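## Task

Dry run EL-3139: lift the lid off the plate and set it on the bench position LP1, lying flat within its locators and not upside down. Then carry the plate from the dispenser stage to the reader stage and seat it there, oriented so well A1 sits at the stage corner engraved 'A1'. Both items must stay put without the robot holding them; at the end the grippers must be open and the arms withdrawn.

## Robot and tools

Robot: two six-joint arms with parallel grippers, named left_arm and right_arm. The names are not image sides: left_arm stands on the +y side of the table. Root links in the scene frame: left_arm at (+0.015, +0.287, 0) m, quat_wxyz (+0.999, 0, 0, -0.050); right_arm at (-0.012, -0.291, 0) m, quat_wxyz (+1.000, 0, 0, -0.011). Scene frame: origin on the tabletop midway between the arms, +z up, +x out across the table. Either arm may be parked out of the way.

Labware hints: on each labelled item, well A1 lies at the labelled short end, in the corner far from the labelled long side. LP1 and N1 are bench spots named on the deck. A capped bottle beside the DISPENSER is loose and can be knocked over. Something may occasionally jerk a held part or nudge a loose one.

Tool execute_actions, argument actions: a list holding one item or none. Empty list = just read the state. An item with rows (1 to 15 rows) and optional steps (1 to 15, default 15) is a motion; each row is used for one control step of 1/30 s, and the final row repeats to fill the count. An item with only steps (up to 300) is a wait, counted from the previous result, with thinking time included. Optional pictures (true/false) switches camera images on or off. A rejected call moves nothing.

Row layout: one flat list of 14 numbers, each in [-1, 1], always covering both arms: left_arm waist, shoulder, elbow, wrist pitch, wrist yaw, wrist roll, opening; then right_arm in that same order. The six joint numbers are offsets, not poses: measured from that arm's joint angles in the latest result that printed them (or, before any such result in a scene and for later calls in one reply, from where the arm is when the action begins), never from the preceding row. Scale: 1.0 equals 1.264 rad waist, 1.32 shoulder, 1.276 elbow, 1.83 wrist pitch, 1.686 wrist yaw, 2.022 wrist roll. Joint ranges (rad): waist -2.880..2.880, shoulder 0.000..3.142, elbow 0.000..3.019, wrist pitch -1.693..1.571, wrist yaw -1.571..1.571, wrist roll -2.094..2.094; asking for more than 0.019 rad beyond an end gets the call refused, and real ends may differ by that much either way. Opening is absolute: +1 fully open, -1 closed.

Motion limits: each step a joint's target stays within a lead of its measured angle (0.264 waist, 0.32 shoulder, 0.276 elbow, 0.33 wrist pitch, 0.186 wrist yaw, 0.522 wrist roll rad), and targets that would put the hand over 70 mm from its present spot are pulled back, so big moves need several actions. Small commands of a few mm may produce no motion. Sending zeros drives an arm back to the reference angles, and arms can sag; to hold position, send the offset back to the wanted angles in a reply's first call, zeros in later calls, and push further if a joint lags. Between calls the arms keep heading for the last target until everything nearly stops or a step is HELD.

Gripping: grip_measured reports the finger opening on the command scale (each gripper may be off by about 1 mm). To hold, command roughly 0.03 below grip_measured; less squeezes gently. Pads give about 50 to 62 N each, less on parts under about 2 mm thick. The fingers point along the gripper's +z and close along its y; end_effector_position is between the pads, about 1 cm behind the tips.

Result lines: the state line 'left_arm: ... | right_arm: ...' gives each hand's position (m) and quat_wxyz in the scene frame, less exact at long reach. Joint positions and Joint velocities list six joints per arm (rad, rad/s) plus pad gap (m; 0.094 fully open). Joint torques follow the same order and are noisy with offsets. 'joint sent to its limit' means a joint was clipped at its end (possibly from an earlier action); its absence proves nothing. 'joint command not followed' means the clearance check altered targets; HELD flags steps whose row was not fully sent. MOTOR HOT appears from 85 °C; at 100 °C an OVER-TEMPERATURE FAULT drops that arm until it cools, so avoid holding loads idly.

Cameras: cam_high and cam_low (672x504, fixed), cam_left_wrist and cam_right_wrist (616x616, fisheye). Calibration (K, distortion, T_world_to_cam) is supplied and may be slightly off. zoom_image takes camera (one of those names) and region [x0, y0, x1, y1] in that image's pixels, at most 504x504, for a closer look.

read_manual (section, default "licences") only returns licence text. finished_scene takes scene (1 or 2), ends it irreversibly, reports success and starts the next; replying without a tool call ends all scenes.

Avoid: dropping or sliding parts, knocking anything (especially the bottle) off the table, shoving hard, and letting the arms collide or press on each other. Finish with both items resting seated, grippers open, arms clear.

Each tool is called after "Request:" as name(argument=value, ...) on one line, values as JSON.

## Session

Request:
execute_actions(actions=[])

Scene clock: 0.00 s of 9600.00 s.
left_arm: end_effector_position=(+0.3157, +0.6843, +0.3289) grip_measured=+1.000 end_effector_quat_wxyz=(+0.095, +0.079, +0.644, +0.755) | right_arm: end_effector_position=(+0.7333, -0.0636, +0.3651) grip_measured=+1.000 end_effector_quat_wxyz=(+0.514, +0.573, +0.386, +0.509)
Joint positions: left_arm=[ 0.833  1.248  0.623  0.816 -0.582  1.673  0.094] | right_arm=[0.447 1.866 1.547 0.374 0.623 1.727 0.094]
Joint velocities: left_arm=[-0.005 -0.015  0.022 -0.002 -0.037  0.066  0.   ] | right_arm=[-0.005 -0.005 -0.012  0.007  0.066 -0.022  0.   ]
Joint torques (N m, as the arm reports them, + toward a larger angle): no reading
Motor temperatures (°C, as the motors report them): left_arm=[32 30 31 32 31 30] | right_arm=[31 29 30 29 32 31]

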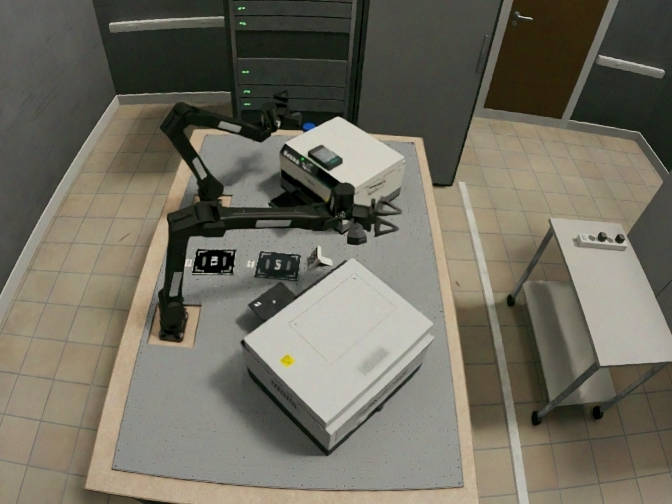

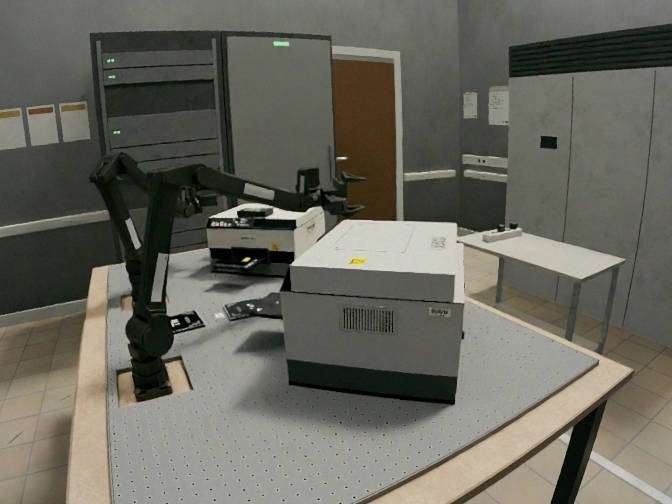

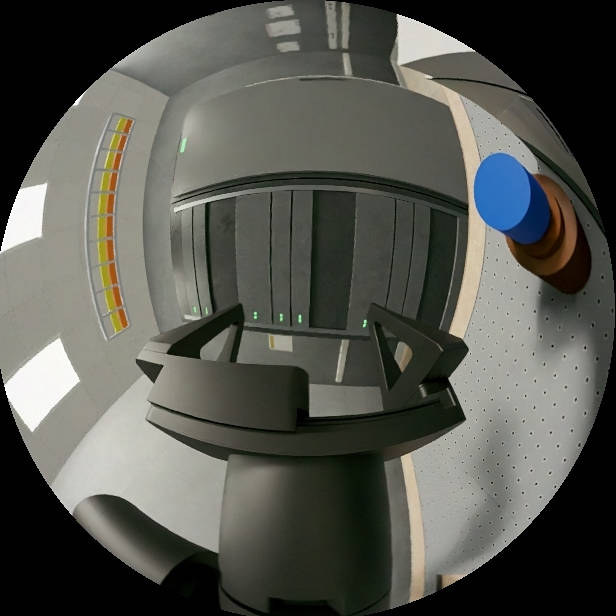

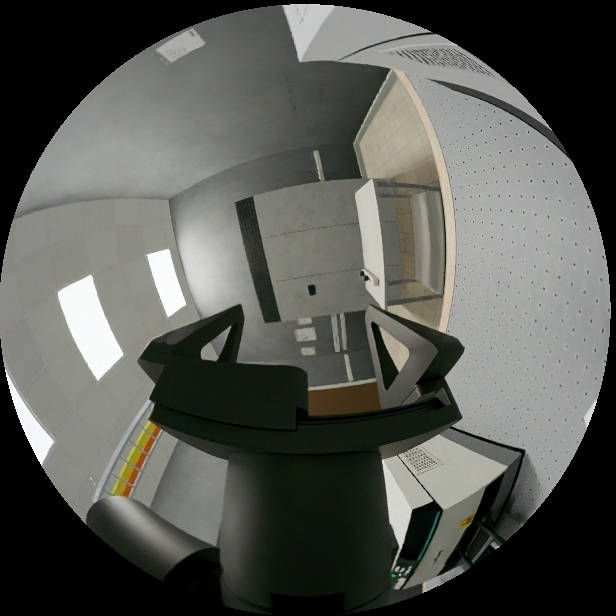

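Request:
zoom_image(camera="cam_high", region=[150,110,420,350])

Request:
zoom_image(camera="cam_low", region=[150,190,350,350])

Region (150, 110, 420, 350) of cam_high's 672x504 image, scaled by 1.867, with more detail than that image has.

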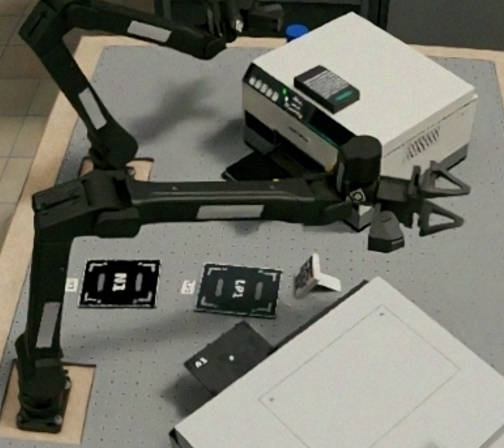

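Region (150, 190, 350, 350) of cam_low's 672x504 image, scaled by 2.520, with more detail than that image has; it fills the top 403 rows of this view, and the rest is white.

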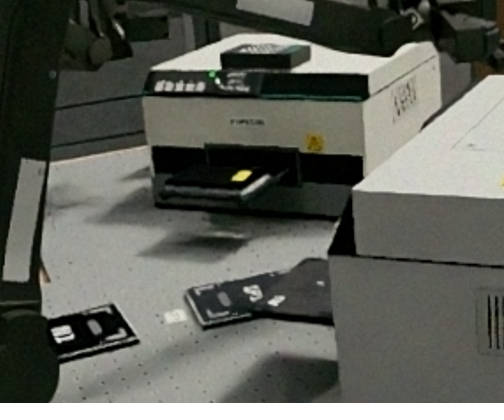

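Request:
execute_actions(actions=[{"rows":[[-0.3,-0.04,0.426,-0.6,0.345,-0.4,1,-0.2,-0.6,-0.4,0,-0.37,-0.4,1]]}], pictures=false)

Request:
execute_actions(actions=[{"steps":60}], pictures=false)

Scene clock: 5.47 s of 9600.00 s.
left_arm: end_effector_position=(+0.5383, +0.5113, +0.3493) grip_measured=+1.000 end_effector_quat_wxyz=(+0.460, +0.261, +0.714, +0.459) | right_arm: end_effector_position=(+0.6226, -0.1217, +0.3753) grip_measured=+1.000 end_effector_quat_wxyz=(+0.522, +0.339, +0.618, +0.480)
Joint positions: left_arm=[ 0.495  1.245  0.917  0.172 -0.038  1.128  0.094] | right_arm=[0.29  1.481 1.107 0.38  0.028 1.245 0.094]
Joint velocities: left_arm=[-0.357  0.005  0.926 -1.775  0.403 -0.93   0.   ] | right_arm=[-0.19  -0.952 -0.501 -0.022 -0.139 -0.711  0.   ]
Joint torques (N m, as the arm reports them, + toward a larger angle): left_arm=[  1.83 -12.24  16.83   1.55  -0.24  -0.16] | right_arm=[ -2.47 -13.74  11.43   2.71   0.    -0.14]
Motor temperatures (°C, as the motors report them): left_arm=[32 30 32 32 31 30] | right_arm=[31 30 32 29 32 31]
Steps of this call (steps 1 to 90: nothing new was sent; then 1.97 s passed at rest; steps 91 to 105: all 15 steps of this action). Readings (joint positions):
91: left_arm=[0.829 1.247 0.627 0.797 -0.556 1.646] | right_arm=[0.443 1.860 1.536 0.374 0.593 1.705]
92: left_arm=[0.816 1.245 0.637 0.756 -0.521 1.609] | right_arm=[0.438 1.844 1.509 0.374 0.556 1.673]
94: left_arm=[0.767 1.245 0.666 0.680 -0.449 1.536] | right_arm=[0.414 1.801 1.436 0.374 0.485 1.609]
98: left_arm=[0.647 1.245 0.737 0.527 -0.299 1.388] | right_arm=[0.334 1.688 1.271 0.374 0.322 1.455]
105: the state above

Scene clock: 7.47 s of 9600.00 s.
left_arm: end_effector_position=(+0.5373, +0.4840, +0.3959) grip_measured=+1.000 end_effector_quat_wxyz=(+0.469, +0.207, +0.791, +0.334) | right_arm: end_effector_position=(+0.4925, -0.2003, +0.5638) grip_measured=+1.000 end_effector_quat_wxyz=(+0.694, +0.213, +0.536, +0.431)
Joint positions: left_arm=[ 0.461  1.195  1.118 -0.266 -0.002  0.874  0.094] | right_arm=[0.201 1.069 1.033 0.377 0.002 0.932 0.094]
Joint velocities: left_arm=[-0.005 -0.005 -0.007 -0.007 -0.022  0.022  0.   ] | right_arm=[-0.015 -0.015 -0.017  0.002  0.066  0.007  0.   ]
Joint torques (N m, as the arm reports them, + toward a larger angle): left_arm=[ 0.86 -9.74 15.03  1.33 -0.04 -0.16] | right_arm=[-0.97 -5.08 11.36  2.34 -0.11 -0.13]
Motor temperatures (°C, as the motors report them): left_arm=[32 30 33 32 31 30] | right_arm=[31 30 32 29 32 31]
Steps of this call (steps 1 to 45: the robot went on to your last target; steps 46 to 60: nothing new was sent). Readings (joint positions):
1: left_arm=[0.484 1.245 0.950 0.109 -0.025 1.098] | right_arm=[0.283 1.449 1.092 0.379 0.022 1.221]
2: left_arm=[0.476 1.244 0.986 0.034 -0.014 1.065] | right_arm=[0.275 1.417 1.079 0.379 0.019 1.200]
4: left_arm=[0.465 1.239 1.062 -0.140 -0.004 0.999] | right_arm=[0.259 1.350 1.063 0.378 0.014 1.163]
8: left_arm=[0.461 1.210 1.118 -0.247 -0.002 0.925] | right_arm=[0.231 1.211 1.049 0.378 0.006 1.082]
60: the state above
All arms were judged still, so your last target was given up. Only a new action makes them travel on or press farther. Fingers that are still opening or closing keep moving.

Request:
execute_actions(actions=[{"rows":[[-0.34,0,0.07,-0.697,0,-0.432,1,-0.8,-0.4,-0.3,-0.2,0,-0.46,1]]}], pictures=false)

Request:
execute_actions(actions=[{"steps":75}])

Request:
zoom_image(camera="cam_high", region=[180,130,400,330])

Scene clock: 8.60 s of 9600.00 s.
left_arm: end_effector_position=(+0.3891, +0.2505, +0.2647) grip_measured=+1.000 end_effector_quat_wxyz=(+0.101, +0.102, +0.990, +0.000) | right_arm: end_effector_position=(+0.2966, -0.4692, +0.4562) grip_measured=+1.000 end_effector_quat_wxyz=(+0.742, +0.236, +0.616, -0.117)
Joint positions: left_arm=[ 0.005  1.191  1.186 -1.364  0.001  0.11   0.094] | right_arm=[-0.5    0.544  0.649  0.024  0.001  0.209  0.094]
Joint velocities: left_arm=[ 0.112  0.015  0.017 -2.63  -0.081 -0.681  0.   ] | right_arm=[-2.545 -0.493 -0.007 -0.037 -0.081 -1.267  0.   ]
Joint torques (N m, as the arm reports them, + toward a larger angle): left_arm=[ 2.31 -8.46 11.98  1.16 -0.26 -0.04] | right_arm=[-1.45  2.41 11.34  2.19  0.09 -0.04]
Motor temperatures (°C, as the motors report them): left_arm=[32 30 33 32 31 30] | right_arm=[31 30 32 29 32 31]
Steps of this call (steps 1 to 19: nothing new was sent; steps 20 to 34: all 15 steps of this action). Readings (joint positions):
20: left_arm=[0.453 1.195 1.121 -0.294 -0.005 0.836] | right_arm=[0.195 1.062 1.024 0.359 -0.001 0.903]
21: left_arm=[0.435 1.195 1.126 -0.348 -0.008 0.781] | right_arm=[0.179 1.039 0.999 0.318 -0.004 0.863]
23: left_arm=[0.367 1.194 1.127 -0.455 -0.008 0.674] | right_arm=[0.122 0.971 0.919 0.239 -0.004 0.785]
27: left_arm=[0.181 1.195 1.128 -0.694 -0.006 0.441] | right_arm=[-0.037 0.804 0.754 0.119 -0.002 0.606]
34: the state above

Scene clock: 11.10 s of 9600.00 s.
left_arm: end_effector_position=(+0.3496, +0.2592, +0.2592) grip_measured=+1.000 end_effector_quat_wxyz=(+0.018, +0.046, +0.999, -0.001) | right_arm: end_effector_position=(+0.2216, -0.5552, +0.4587) grip_measured=+1.000 end_effector_quat_wxyz=(+0.689, +0.275, +0.598, -0.304)
Joint positions: left_arm=[ 0.02   1.192  1.185 -1.527  0.     0.011  0.094] | right_arm=[-0.821  0.532  0.649  0.017  0.004  0.016  0.094]
Joint velocities: left_arm=[-0.005 -0.015 -0.007 -0.012 -0.051  0.051  0.   ] | right_arm=[-0.015 -0.005  0.007 -0.017  0.051 -0.022  0.   ]
Joint torques (N m, as the arm reports them, + toward a larger angle): left_arm=[ 2.7  -8.29 11.58 -0.3  -0.27 -0.09] | right_arm=[ 0.53  1.2  11.34  2.39 -0.07 -0.06]
Motor temperatures (°C, as the motors report them): left_arm=[32 30 33 32 31 30] | right_arm=[31 30 32 29 32 31]
Steps of this call (steps 1 to 30: the robot went on to your last target; steps 31 to 75: nothing new was sent). Readings (joint positions):
1: left_arm=[0.009 1.192 1.185 -1.436 0.000 0.090] | right_arm=[-0.587 0.531 0.649 0.024 0.001 0.172]
2: left_arm=[0.013 1.192 1.185 -1.480 0.000 0.074] | right_arm=[-0.674 0.525 0.649 0.024 0.002 0.141]
4: left_arm=[0.019 1.192 1.185 -1.515 0.000 0.051] | right_arm=[-0.804 0.525 0.649 0.022 0.007 0.097]
8: left_arm=[0.020 1.192 1.185 -1.526 0.000 0.027] | right_arm=[-0.835 0.531 0.649 0.018 0.006 0.049]
75: the state above
All arms were judged still, so your last target was given up. Only a new action makes them travel on or press farther. Fingers that are still opening or closing keep moving.
camera_calibration (this result's frames):
cam_left_wrist: T_world_to_cam=[[-0.0925147, -0.99568, -0.00793752, 0.294222], [-0.823669, 0.0720481, 0.562476, 0.130971], [-0.559474, 0.0585752, -0.826776, 0.523441], [0, 0, 0, 1]] pos_world=[0.427948, 0.252854, 0.361436]
cam_right_wrist: T_world_to_cam=[[-0.737507, -0.675254, -0.0108006, -0.206537], [-0.315307, 0.358431, -0.878697, 0.676791], [0.597215, -0.644639, -0.477257, -0.144093], [0, 0, 0, 1]] pos_world=[0.147129, -0.474936, 0.523694]

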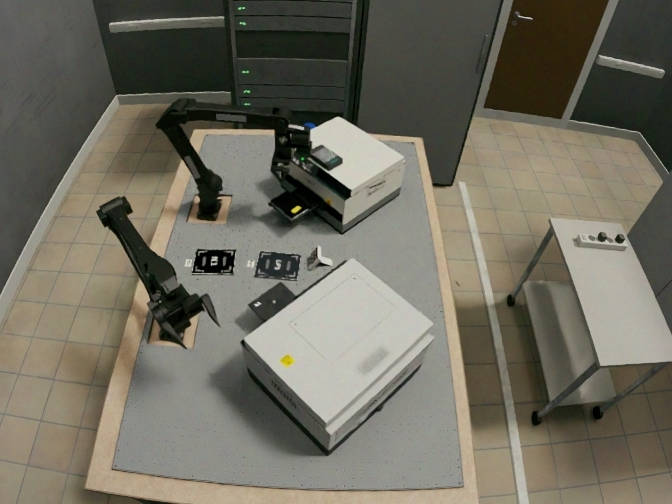

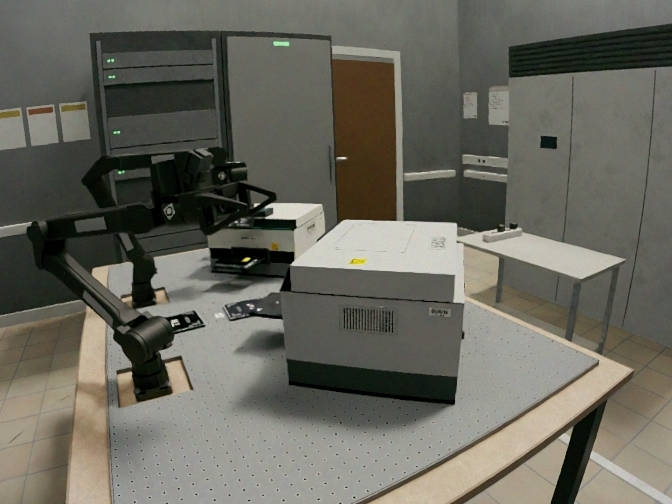

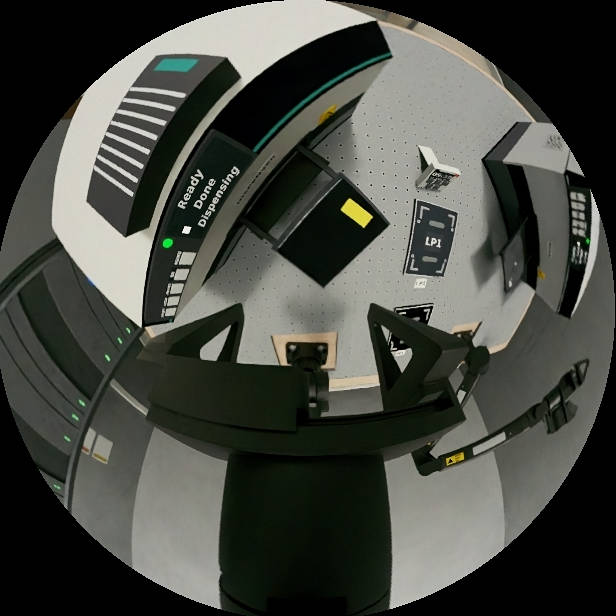

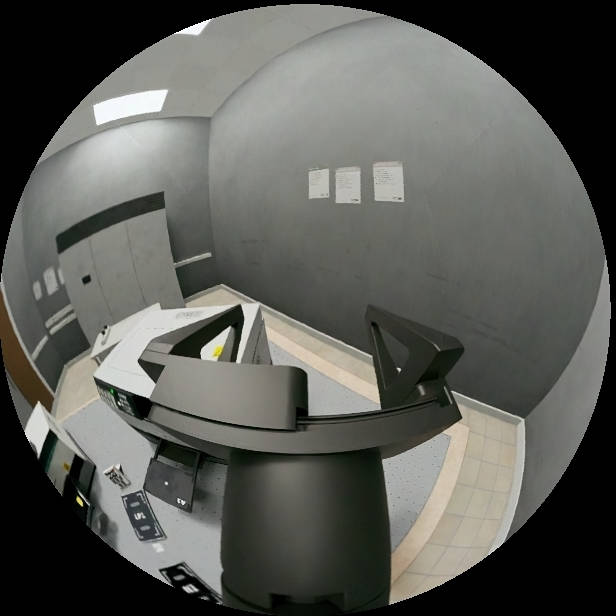

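Region (180, 130, 400, 330) of cam_high's 672x504 image, scaled by 2.291, with more detail than that image has; it fills the top 458 rows of this view, and the rest is white.

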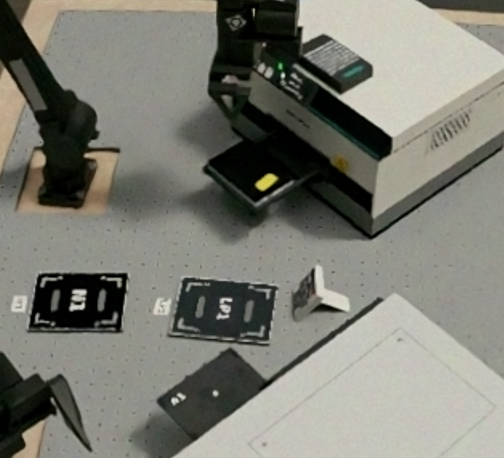

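Request:
zoom_image(camera="cam_left_wrist", region=[220,120,480,320])

Request:
zoom_image(camera="cam_high", region=[255,175,335,235])

Request:
zoom_image(camera="cam_low", region=[195,235,295,295])

Region (220, 120, 480, 320) of cam_left_wrist's 616x616 image, scaled by 1.938, with more detail than that image has; it fills the top 388 rows of this view, and the rest is white.

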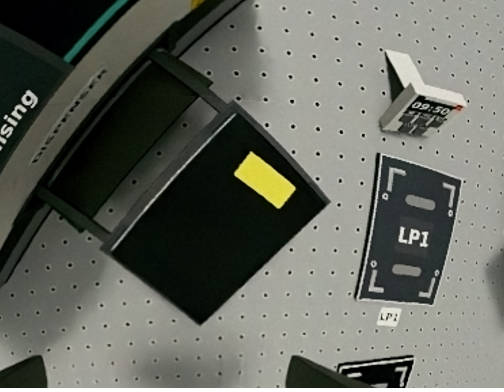

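Region (255, 175, 335, 235) of cam_high's 672x504 image, scaled by 6.300, with more detail than that image has; it fills the top 378 rows of this view, and the rest is white.

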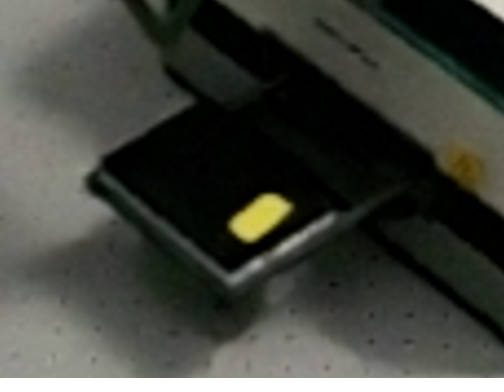

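Region (195, 235, 295, 295) of cam_low's 672x504 image, scaled by 5.040, with more detail than that image has; it fills the top 302 rows of this view, and the rest is white.

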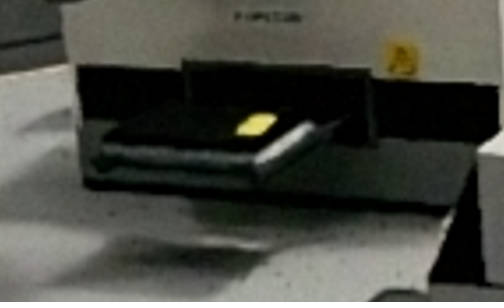

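Request:
execute_actions(actions=[{"rows":[[-0.085,0.03,0,0.03,0,0.3,1,0,0,0,0,0,0,1],[-0.085,0.03,0,0.03,0,0.3,1,0,0,0,0,0,0,1],[-0.085,0.05,0,0.05,0,0.3,1,0,0,0,0,0,0,1],[-0.085,0.05,0,0.05,0,0.3,1,0,0,0,0,0,0,1],[-0.085,0.07,0,0.07,0,0.3,1,0,0,0,0,0,0,1],[-0.085,0.07,0,0.07,0,0.3,1,0,0,0,0,0,0,1],[-0.085,0.103,-0.03,0.089,0,0.3,1,0,0,0,0,0,0,1]]}], pictures=false)

Request:
execute_actions(actions=[{"steps":30}])

Scene clock: 15.73 s of 9600.00 s.
left_arm: end_effector_position=(+0.3813, +0.2148, +0.1939) grip_measured=+1.000 end_effector_quat_wxyz=(-0.003, +0.379, +0.925, -0.001) | right_arm: end_effector_position=(+0.2216, -0.5552, +0.4587) grip_measured=+1.000 end_effector_quat_wxyz=(+0.689, +0.275, +0.598, -0.304)
Joint positions: left_arm=[-0.092  1.338  1.141 -1.38   0.001  0.585  0.094] | right_arm=[-0.821  0.532  0.649  0.017  0.004  0.016  0.094]
Joint velocities: left_arm=[ 0.005 -0.005 -0.002 -0.022 -0.022  0.081  0.   ] | right_arm=[ 0.005 -0.005 -0.002 -0.002 -0.11   0.139  0.   ]
Joint torques (N m, as the arm reports them, + toward a larger angle): left_arm=[  1.45 -11.08   9.99   0.89  -0.18   0.13] | right_arm=[-0.39  0.54 11.21  2.65  0.03  0.08]
Motor temperatures (°C, as the motors report them): left_arm=[32 30 34 32 31 30] | right_arm=[31 30 33 29 32 31]
Steps of this call (steps 1 to 90: nothing new was sent; then 1.13 s passed at rest; steps 91 to 105: all 15 steps of this action). Readings (joint positions):
91: left_arm=[0.014 1.194 1.185 -1.523 -0.002 0.080] | right_arm=[-0.821 0.532 0.649 0.017 0.004 0.016]
92: left_arm=[-0.000 1.196 1.185 -1.512 -0.003 0.177] | right_arm=[-0.821 0.532 0.649 0.017 0.004 0.016]
94: left_arm=[-0.046 1.209 1.185 -1.481 -0.002 0.333] | right_arm=[-0.821 0.532 0.649 0.017 0.004 0.016]
98: left_arm=[-0.092 1.268 1.177 -1.407 0.001 0.497] | right_arm=[-0.821 0.532 0.649 0.017 0.004 0.016]
105: the state above

Scene clock: 16.73 s of 9600.00 s.
left_arm: end_effector_position=(+0.3814, +0.2147, +0.1939) grip_measured=+1.000 end_effector_quat_wxyz=(-0.003, +0.389, +0.921, -0.001) | right_arm: end_effector_position=(+0.2216, -0.5552, +0.4587) grip_measured=+1.000 end_effector_quat_wxyz=(+0.689, +0.275, +0.598, -0.304)
Joint positions: left_arm=[-0.092  1.338  1.141 -1.38   0.001  0.608  0.094] | right_arm=[-0.821  0.532  0.649  0.017  0.004  0.016  0.094]
Joint velocities: left_arm=[-0.015  0.005  0.007 -0.012 -0.037 -0.022  0.   ] | right_arm=[-0.005 -0.005  0.012 -0.002 -0.037 -0.037  0.   ]
Joint torques (N m, as the arm reports them, + toward a larger angle): left_arm=[  1.84 -11.55  10.01   0.67  -0.15   0.17] | right_arm=[-0.39  0.57 11.2   2.65  0.03  0.08]
Motor temperatures (°C, as the motors report them): left_arm=[32 31 34 32 31 30] | right_arm=[31 30 33 29 32 31]
Steps of this call (steps 1 to 30: the robot went on to your last target). Readings (joint positions):
1: left_arm=[-0.092 1.338 1.141 -1.380 0.001 0.589] | right_arm=[-0.821 0.532 0.649 0.017 0.004 0.016]
2: left_arm=[-0.092 1.338 1.141 -1.380 0.001 0.593] | right_arm=[-0.821 0.532 0.649 0.017 0.004 0.016]
4: left_arm=[-0.092 1.338 1.141 -1.380 0.001 0.598] | right_arm=[-0.821 0.532 0.649 0.017 0.004 0.016]
8: left_arm=[-0.092 1.338 1.141 -1.380 0.001 0.604] | right_arm=[-0.821 0.532 0.649 0.017 0.004 0.016]
30: the state above
All arms were judged still, so your last target was given up. Only a new action makes them travel on or press farther. Fingers that are still opening or closing keep moving.
camera_calibration (this result's frames):
cam_left_wrist: T_world_to_cam=[[-0.718297, -0.695729, -0.00325018, 0.42572], [-0.559902, 0.575278, 0.596292, -0.0180909], [-0.412988, 0.430135, -0.802761, 0.349497], [0, 0, 0, 1]] pos_world=[0.440002, 0.156262, 0.292733]
cam_right_wrist: T_world_to_cam=[[-0.737507, -0.675254, -0.0108006, -0.206537], [-0.315307, 0.358431, -0.878697, 0.676791], [0.597215, -0.644639, -0.477257, -0.144093], [0, 0, 0, 1]] pos_world=[0.147129, -0.474936, 0.523694]

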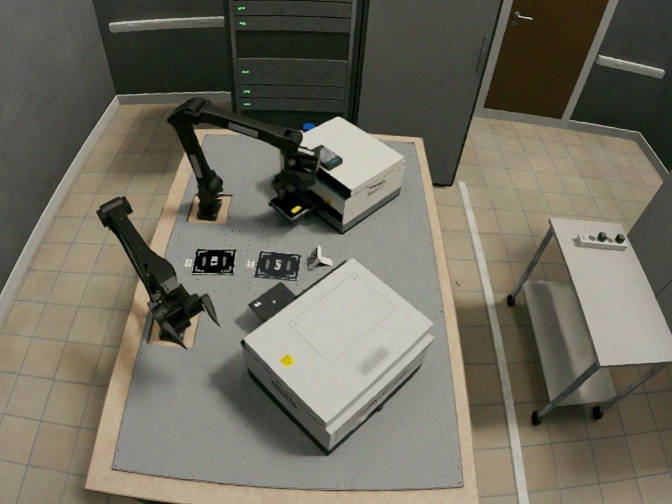

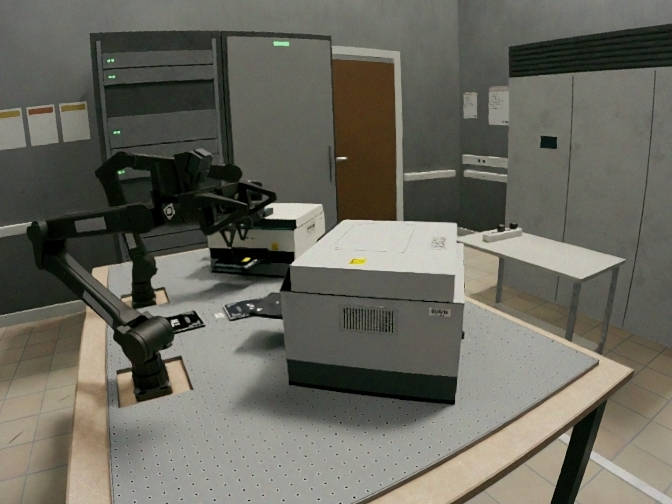

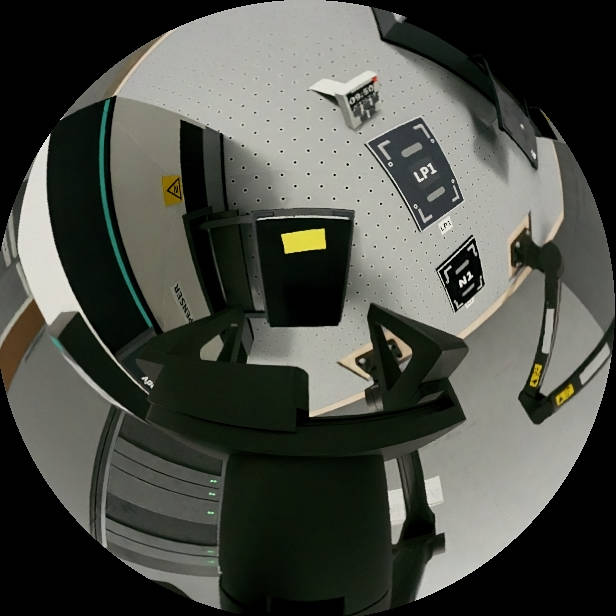

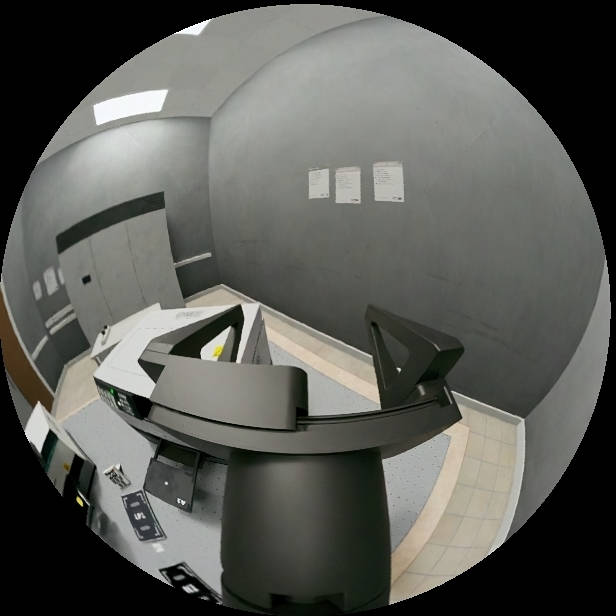

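Request:
execute_actions(actions=[{"rows":[[0,0.012,-0.036,0.036,0,0,1,0,0,0,0,0,0,1],[0,0.012,-0.036,0.036,0,0,1,0,0,0,0,0,0,1],[0,0.012,-0.036,0.036,0,0,1,0,0,0,0,0,0,1],[0,0.012,-0.036,0.036,0,0,1,0,0,0,0,0,0,1],[0,0.022,-0.07,0.072,0,0,1,0,0,0,0,0,0,1]]}])

Request:
zoom_image(camera="cam_low", region=[195,225,295,295])

Scene clock: 19.33 s of 9600.00 s.
left_arm: end_effector_position=(+0.3797, +0.2151, +0.1532) grip_measured=+1.000 end_effector_quat_wxyz=(-0.001, +0.389, +0.921, -0.001) | right_arm: end_effector_position=(+0.2216, -0.5552, +0.4587) grip_measured=+1.000 end_effector_quat_wxyz=(+0.689, +0.275, +0.598, -0.304)
Joint positions: left_arm=[-0.092  1.358  1.05  -1.264  0.001  0.608  0.094] | right_arm=[-0.821  0.532  0.649  0.017  0.004  0.016  0.094]
Joint velocities: left_arm=[ 0.015 -0.024 -0.002  0.037  0.037  0.051  0.   ] | right_arm=[ 0.005 -0.015  0.002 -0.007 -0.081 -0.051  0.   ]
Joint torques (N m, as the arm reports them, + toward a larger angle): left_arm=[ 1.32 -9.13  9.33  0.8  -0.07 -0.01] | right_arm=[-0.38  0.55 11.21  2.65  0.03  0.08]
Motor temperatures (°C, as the motors report them): left_arm=[32 31 34 32 31 30] | right_arm=[31 30 33 29 32 31]
Steps of this call (steps 1 to 63: nothing new was sent; steps 64 to 78: all 15 steps of this action). Readings (joint positions):
64: left_arm=[-0.092 1.338 1.136 -1.371 0.001 0.608] | right_arm=[-0.821 0.532 0.649 0.017 0.004 0.016]
65: left_arm=[-0.092 1.338 1.128 -1.354 0.001 0.608] | right_arm=[-0.821 0.532 0.649 0.017 0.004 0.016]
67: left_arm=[-0.092 1.340 1.109 -1.336 0.001 0.608] | right_arm=[-0.821 0.532 0.649 0.017 0.004 0.016]
71: left_arm=[-0.092 1.347 1.061 -1.277 0.001 0.608] | right_arm=[-0.821 0.532 0.649 0.017 0.004 0.016]
78: the state above
camera_calibration (this result's frames):
cam_left_wrist: T_world_to_cam=[[-0.718278, -0.695733, -0.0056512, 0.424915], [-0.562353, 0.575755, 0.59352, 0.00623148], [-0.409678, 0.429491, -0.804799, 0.315146], [0, 0, 0, 1]] pos_world=[0.43782, 0.156687, 0.252332]
cam_right_wrist: T_world_to_cam=[[-0.737507, -0.675254, -0.0108006, -0.206537], [-0.315307, 0.358431, -0.878697, 0.676791], [0.597215, -0.644639, -0.477257, -0.144093], [0, 0, 0, 1]] pos_world=[0.147129, -0.474936, 0.523694]

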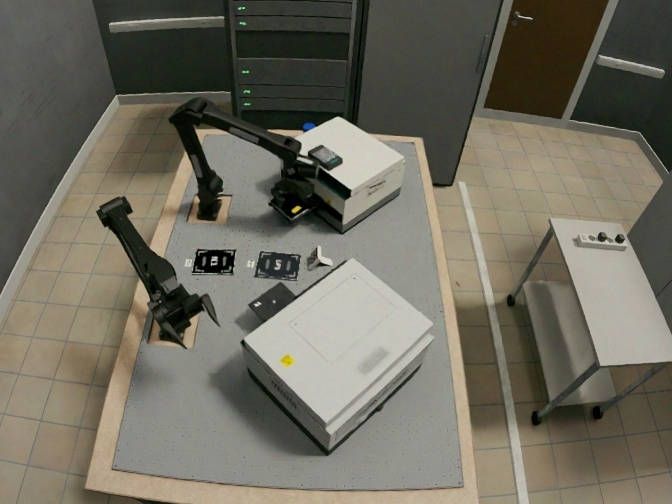

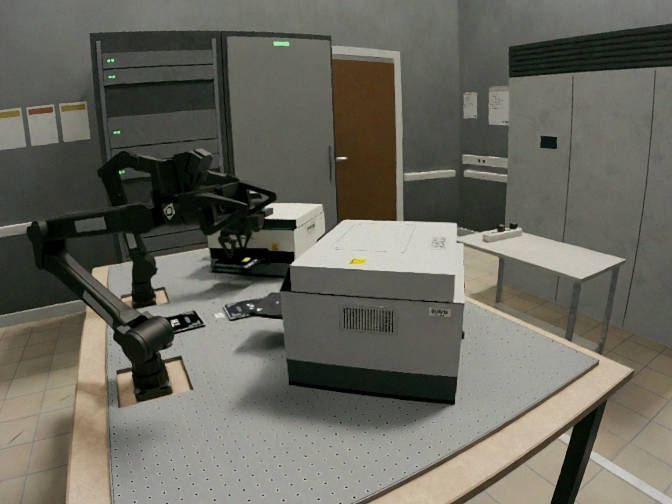

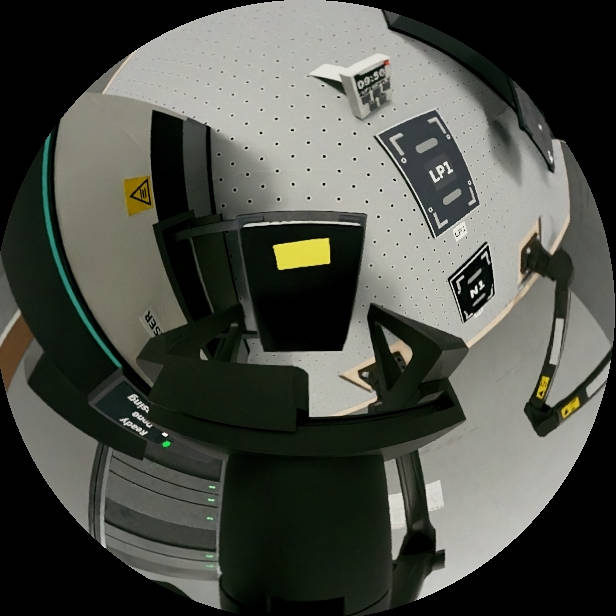

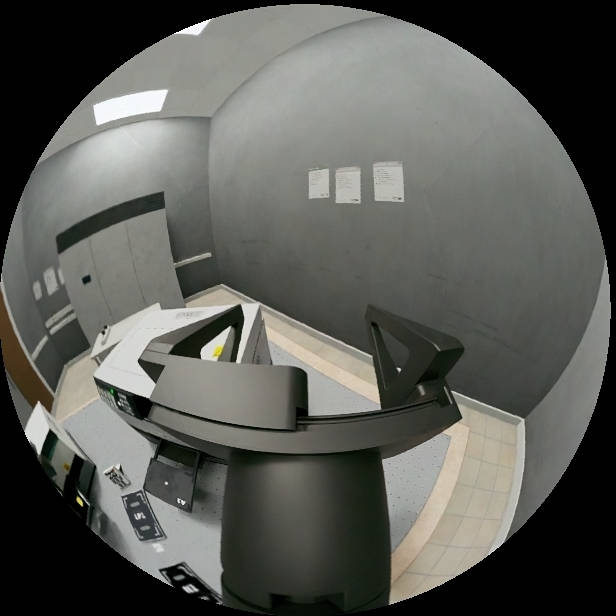

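Region (195, 225, 295, 295) of cam_low's 672x504 image, scaled by 5.040, with more detail than that image has; it fills the top 353 rows of this view, and the rest is white.

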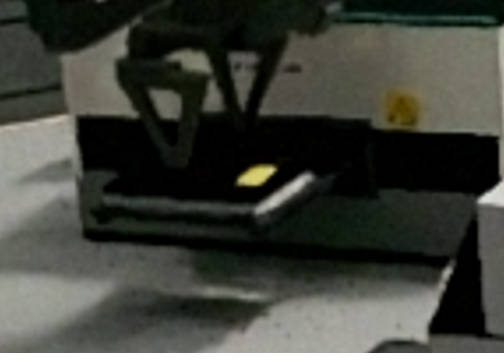

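Request:
execute_actions(actions=[{"rows":[[0,0.026,-0.02,0.036,0,0,1,0,0,0,0,0,0,1]]}])

Request:
zoom_image(camera="cam_left_wrist", region=[200,190,420,390])

Request:
zoom_image(camera="cam_low", region=[205,240,275,285])

Scene clock: 21.00 s of 9600.00 s.
left_arm: end_effector_position=(+0.3836, +0.2143, +0.1371) grip_measured=+1.000 end_effector_quat_wxyz=(+0.001, +0.389, +0.921, -0.000) | right_arm: end_effector_position=(+0.2216, -0.5552, +0.4587) grip_measured=+1.000 end_effector_quat_wxyz=(+0.689, +0.275, +0.598, -0.304)
Joint positions: left_arm=[-0.092  1.381  1.027 -1.215  0.001  0.608  0.094] | right_arm=[-0.821  0.532  0.649  0.017  0.004  0.016  0.094]
Joint velocities: left_arm=[-0.005 -0.005 -0.002 -0.002  0.051  0.007  0.   ] | right_arm=[-0.005 -0.005  0.007  0.007 -0.022 -0.11   0.   ]
Joint torques (N m, as the arm reports them, + toward a larger angle): left_arm=[ 1.49 -9.34  8.83  0.99 -0.11 -0.01] | right_arm=[-0.4   0.53 11.22  2.64  0.03  0.08]
Motor temperatures (°C, as the motors report them): left_arm=[32 31 34 32 31 30] | right_arm=[31 30 33 29 32 31]
Steps of this call (steps 1 to 15: the robot went on to your last target; steps 16 to 35: nothing new was sent; steps 36 to 50: all 15 steps of this action). Readings (joint positions):
36: left_arm=[-0.092 1.359 1.047 -1.256 0.001 0.608] | right_arm=[-0.821 0.532 0.649 0.017 0.004 0.016]
37: left_arm=[-0.092 1.360 1.043 -1.241 0.001 0.608] | right_arm=[-0.821 0.532 0.649 0.017 0.004 0.016]
39: left_arm=[-0.092 1.366 1.035 -1.222 0.001 0.608] | right_arm=[-0.821 0.532 0.649 0.017 0.004 0.016]
43: left_arm=[-0.092 1.379 1.028 -1.216 0.001 0.608] | right_arm=[-0.821 0.532 0.649 0.017 0.004 0.016]
50: the state above
camera_calibration (this result's frames):
cam_left_wrist: T_world_to_cam=[[-0.718247, -0.695739, -0.00827038, 0.427488], [-0.565013, 0.576272, 0.590483, 0.0197677], [-0.406056, 0.428786, -0.807007, 0.303246], [0, 0, 0, 1]] pos_world=[0.441346, 0.156001, 0.236585]
cam_right_wrist: T_world_to_cam=[[-0.737507, -0.675254, -0.0108006, -0.206537], [-0.315307, 0.358431, -0.878697, 0.676791], [0.597215, -0.644639, -0.477257, -0.144093], [0, 0, 0, 1]] pos_world=[0.147129, -0.474936, 0.523694]

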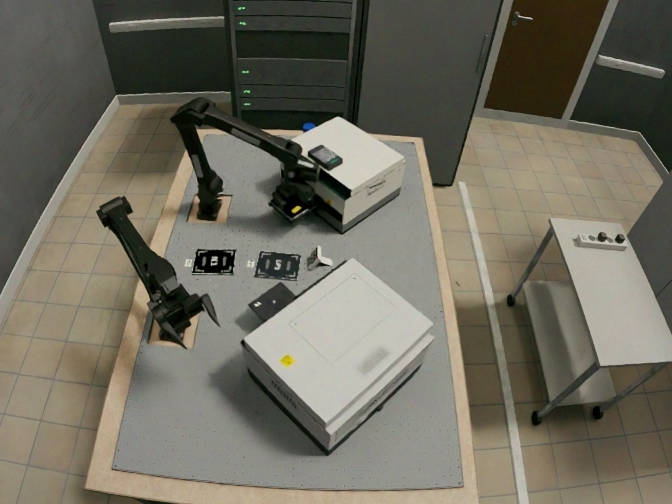

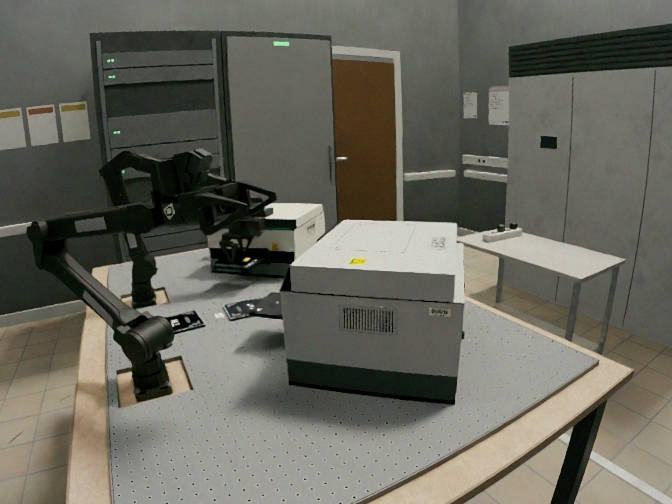

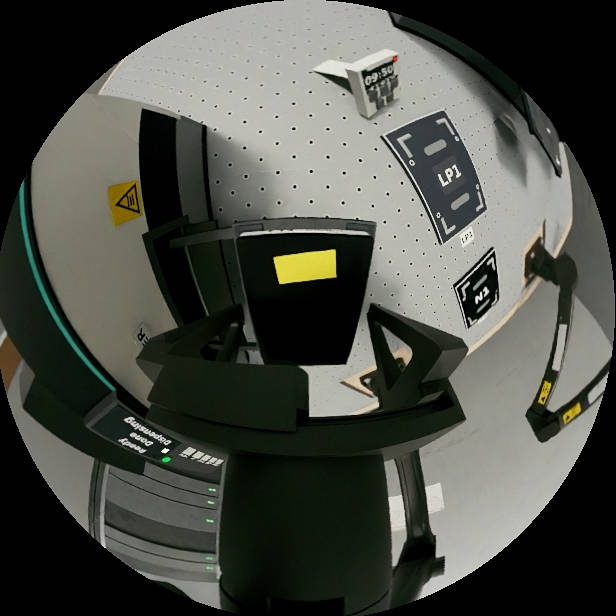

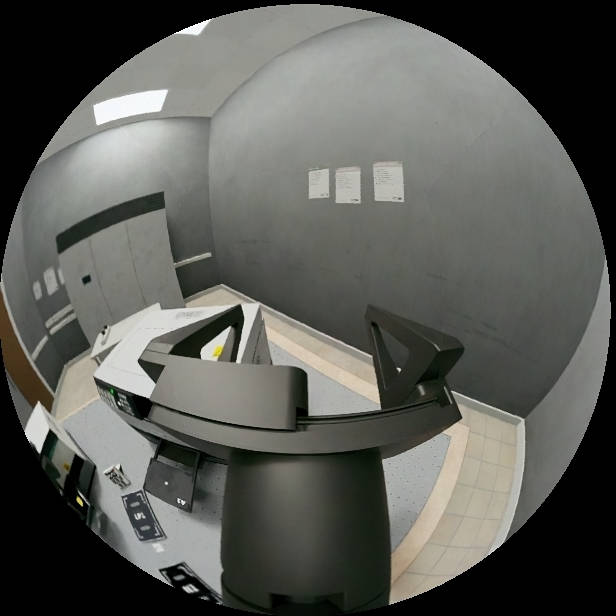

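Region (200, 190, 420, 390) of cam_left_wrist's 616x616 image, scaled by 2.291, with more detail than that image has; it fills the top 458 rows of this view, and the rest is white.

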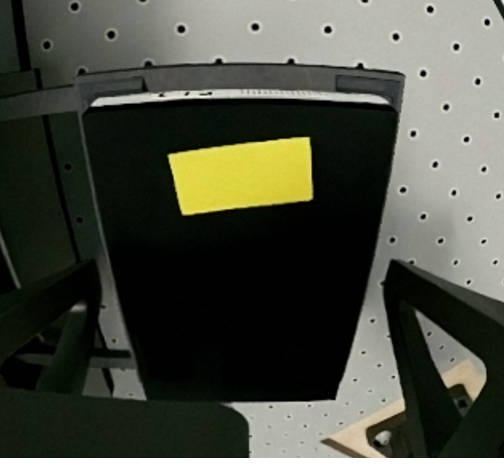

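Region (205, 240, 275, 285) of cam_low's 672x504 image, scaled by 7.200, with more detail than that image has; it fills the top 324 rows of this view, and the rest is white.

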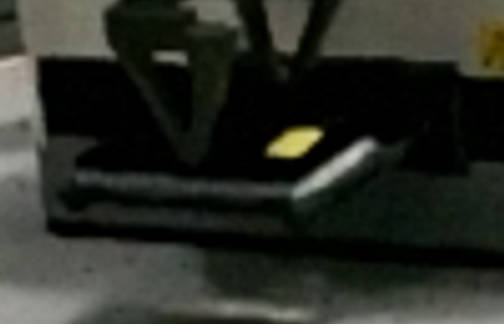

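Request:
execute_actions(actions=[{"rows":[[0,0.021,-0.008,0.023,0,0,1,0,0,0,0,0,0,1]]}])

Request:
zoom_image(camera="cam_left_wrist", region=[200,190,420,390])

Request:
zoom_image(camera="cam_low", region=[205,240,275,285])

Scene clock: 23.07 s of 9600.00 s.
left_arm: end_effector_position=(+0.3878, +0.2135, +0.1312) grip_measured=+1.000 end_effector_quat_wxyz=(+0.006, +0.389, +0.921, +0.001) | right_arm: end_effector_position=(+0.2216, -0.5552, +0.4587) grip_measured=+1.000 end_effector_quat_wxyz=(+0.689, +0.275, +0.598, -0.304)
Joint positions: left_arm=[-0.092  1.392  1.022 -1.189  0.001  0.608  0.094] | right_arm=[-0.821  0.532  0.649  0.017  0.004  0.016  0.094]
Joint velocities: left_arm=[-0.005 -0.015  0.002 -0.002 -0.037  0.022  0.   ] | right_arm=[-0.015 -0.015 -0.002 -0.012  0.037 -0.081  0.   ]
Joint torques (N m, as the arm reports them, + toward a larger angle): left_arm=[ 2.17 -9.06  8.26  0.96 -0.09  0.05] | right_arm=[-0.4   0.55 11.22  2.65  0.03  0.08]
Motor temperatures (°C, as the motors report them): left_arm=[32 31 34 32 31 30] | right_arm=[31 30 33 29 32 31]
Steps of this call (steps 1 to 15: the robot went on to your last target; steps 16 to 47: nothing new was sent; steps 48 to 62: all 15 steps of this action). Readings (joint positions):
48: left_arm=[-0.092 1.381 1.026 -1.211 0.001 0.608] | right_arm=[-0.821 0.532 0.649 0.017 0.004 0.016]
49: left_arm=[-0.092 1.381 1.025 -1.203 0.001 0.608] | right_arm=[-0.821 0.532 0.649 0.017 0.004 0.016]
51: left_arm=[-0.092 1.385 1.024 -1.193 0.001 0.608] | right_arm=[-0.821 0.532 0.649 0.017 0.004 0.016]
55: left_arm=[-0.092 1.392 1.022 -1.189 0.001 0.608] | right_arm=[-0.821 0.532 0.649 0.017 0.004 0.016]
62: the state above
camera_calibration (this result's frames):
cam_left_wrist: T_world_to_cam=[[-0.718154, -0.695757, -0.0132899, 0.43052], [-0.570073, 0.577257, 0.584629, 0.0286546], [-0.399088, 0.42743, -0.811192, 0.29864], [0, 0, 0, 1]] pos_world=[0.444698, 0.155349, 0.231223]
cam_right_wrist: T_world_to_cam=[[-0.737507, -0.675254, -0.0108006, -0.206537], [-0.315307, 0.358431, -0.878697, 0.676791], [0.597215, -0.644639, -0.477257, -0.144093], [0, 0, 0, 1]] pos_world=[0.147129, -0.474936, 0.523694]

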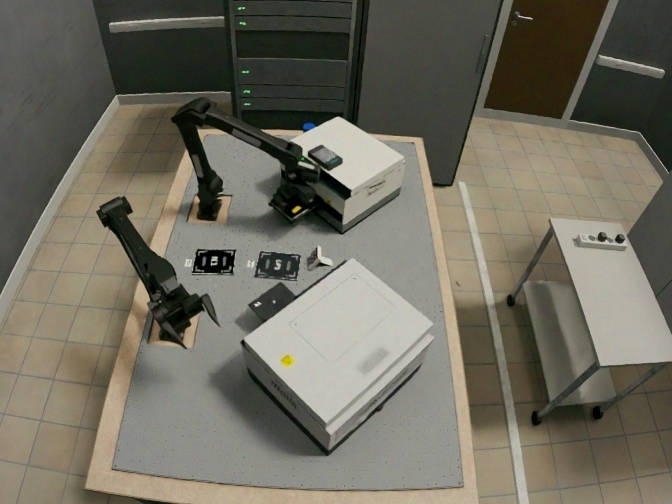

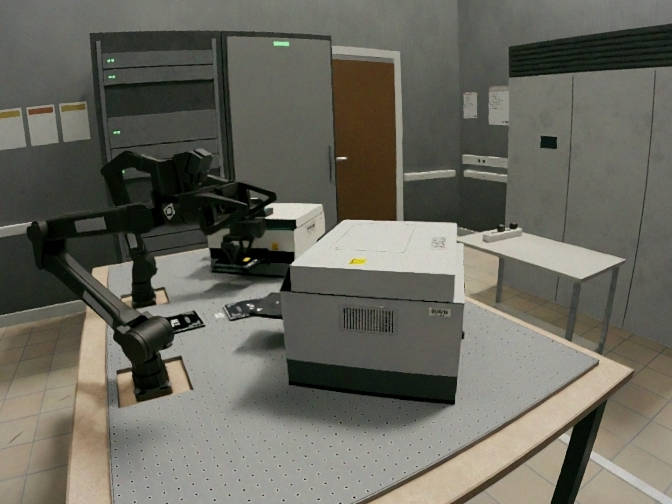

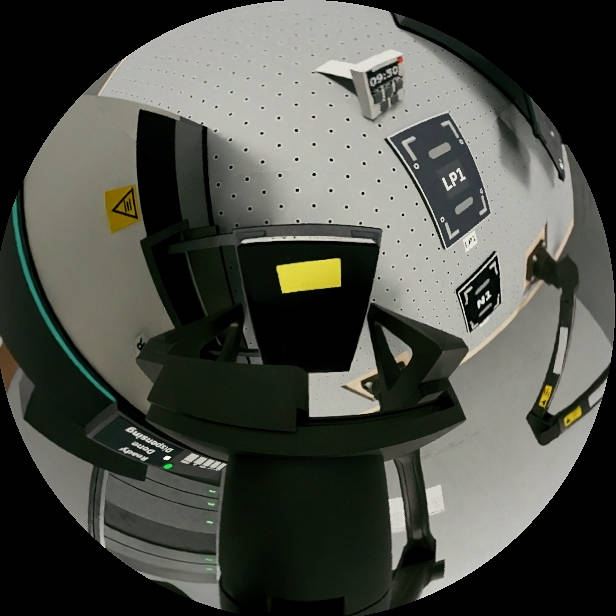

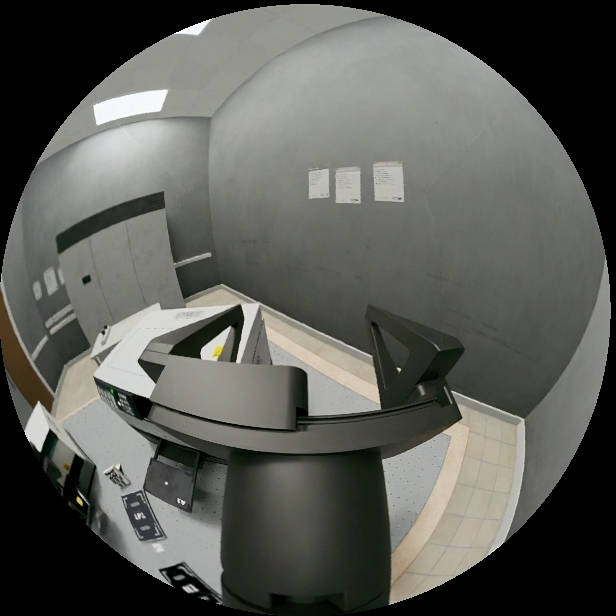

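Region (200, 190, 420, 390) of cam_left_wrist's 616x616 image, scaled by 2.291, with more detail than that image has; it fills the top 458 rows of this view, and the rest is white.

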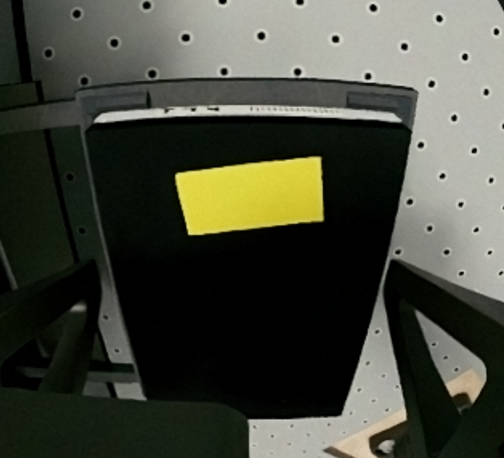

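Region (205, 240, 275, 285) of cam_low's 672x504 image, scaled by 7.200, with more detail than that image has; it fills the top 324 rows of this view, and the rest is white.

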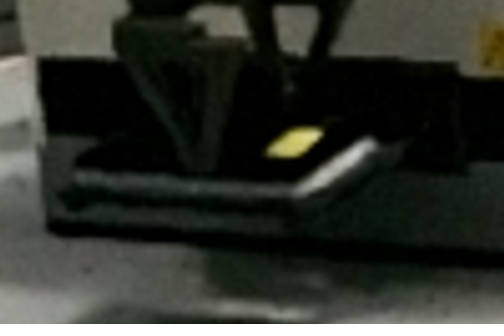

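Request:
execute_actions(actions=[{"rows":[[0,0.014,-0.014,0.006,0,0,1,0,0,0,0,0,0,1]]}], pictures=false)

Scene clock: 24.37 s of 9600.00 s.
left_arm: end_effector_position=(+0.3823, +0.2146, +0.1256) grip_measured=+1.000 end_effector_quat_wxyz=(-0.002, +0.389, +0.921, -0.001) | right_arm: end_effector_position=(+0.2216, -0.5552, +0.4587) grip_measured=+1.000 end_effector_quat_wxyz=(+0.689, +0.275, +0.598, -0.304)
Joint positions: left_arm=[-0.092  1.393  1.007 -1.189  0.001  0.608  0.094] | right_arm=[-0.821  0.532  0.649  0.017  0.004  0.016  0.094]
Joint velocities: left_arm=[-0.015 -0.005 -0.012 -0.012 -0.037  0.022  0.   ] | right_arm=[-0.015 -0.005  0.002 -0.007  0.051  0.066  0.   ]
Joint torques (N m, as the arm reports them, + toward a larger angle): left_arm=[ 1.6  -8.76  8.7   0.64 -0.09  0.02] | right_arm=[-0.42  0.57 11.21  2.66  0.03  0.08]
Motor temperatures (°C, as the motors report them): left_arm=[32 31 34 32 31 30] | right_arm=[31 30 33 29 32 31]
Steps of this call (steps 1 to 15: the robot went on to your last target; steps 16 to 24: nothing new was sent; steps 25 to 39: all 15 steps of this action). Readings (joint positions):
25: left_arm=[-0.092 1.392 1.020 -1.189 0.001 0.608] | right_arm=[-0.821 0.532 0.649 0.017 0.004 0.016]
26: left_arm=[-0.092 1.392 1.018 -1.189 0.001 0.608] | right_arm=[-0.821 0.532 0.649 0.017 0.004 0.016]
28: left_arm=[-0.092 1.392 1.012 -1.189 0.001 0.608] | right_arm=[-0.821 0.532 0.649 0.017 0.004 0.016]
32: left_arm=[-0.092 1.393 1.007 -1.189 0.001 0.608] | right_arm=[-0.821 0.532 0.649 0.017 0.004 0.016]
39: the state above


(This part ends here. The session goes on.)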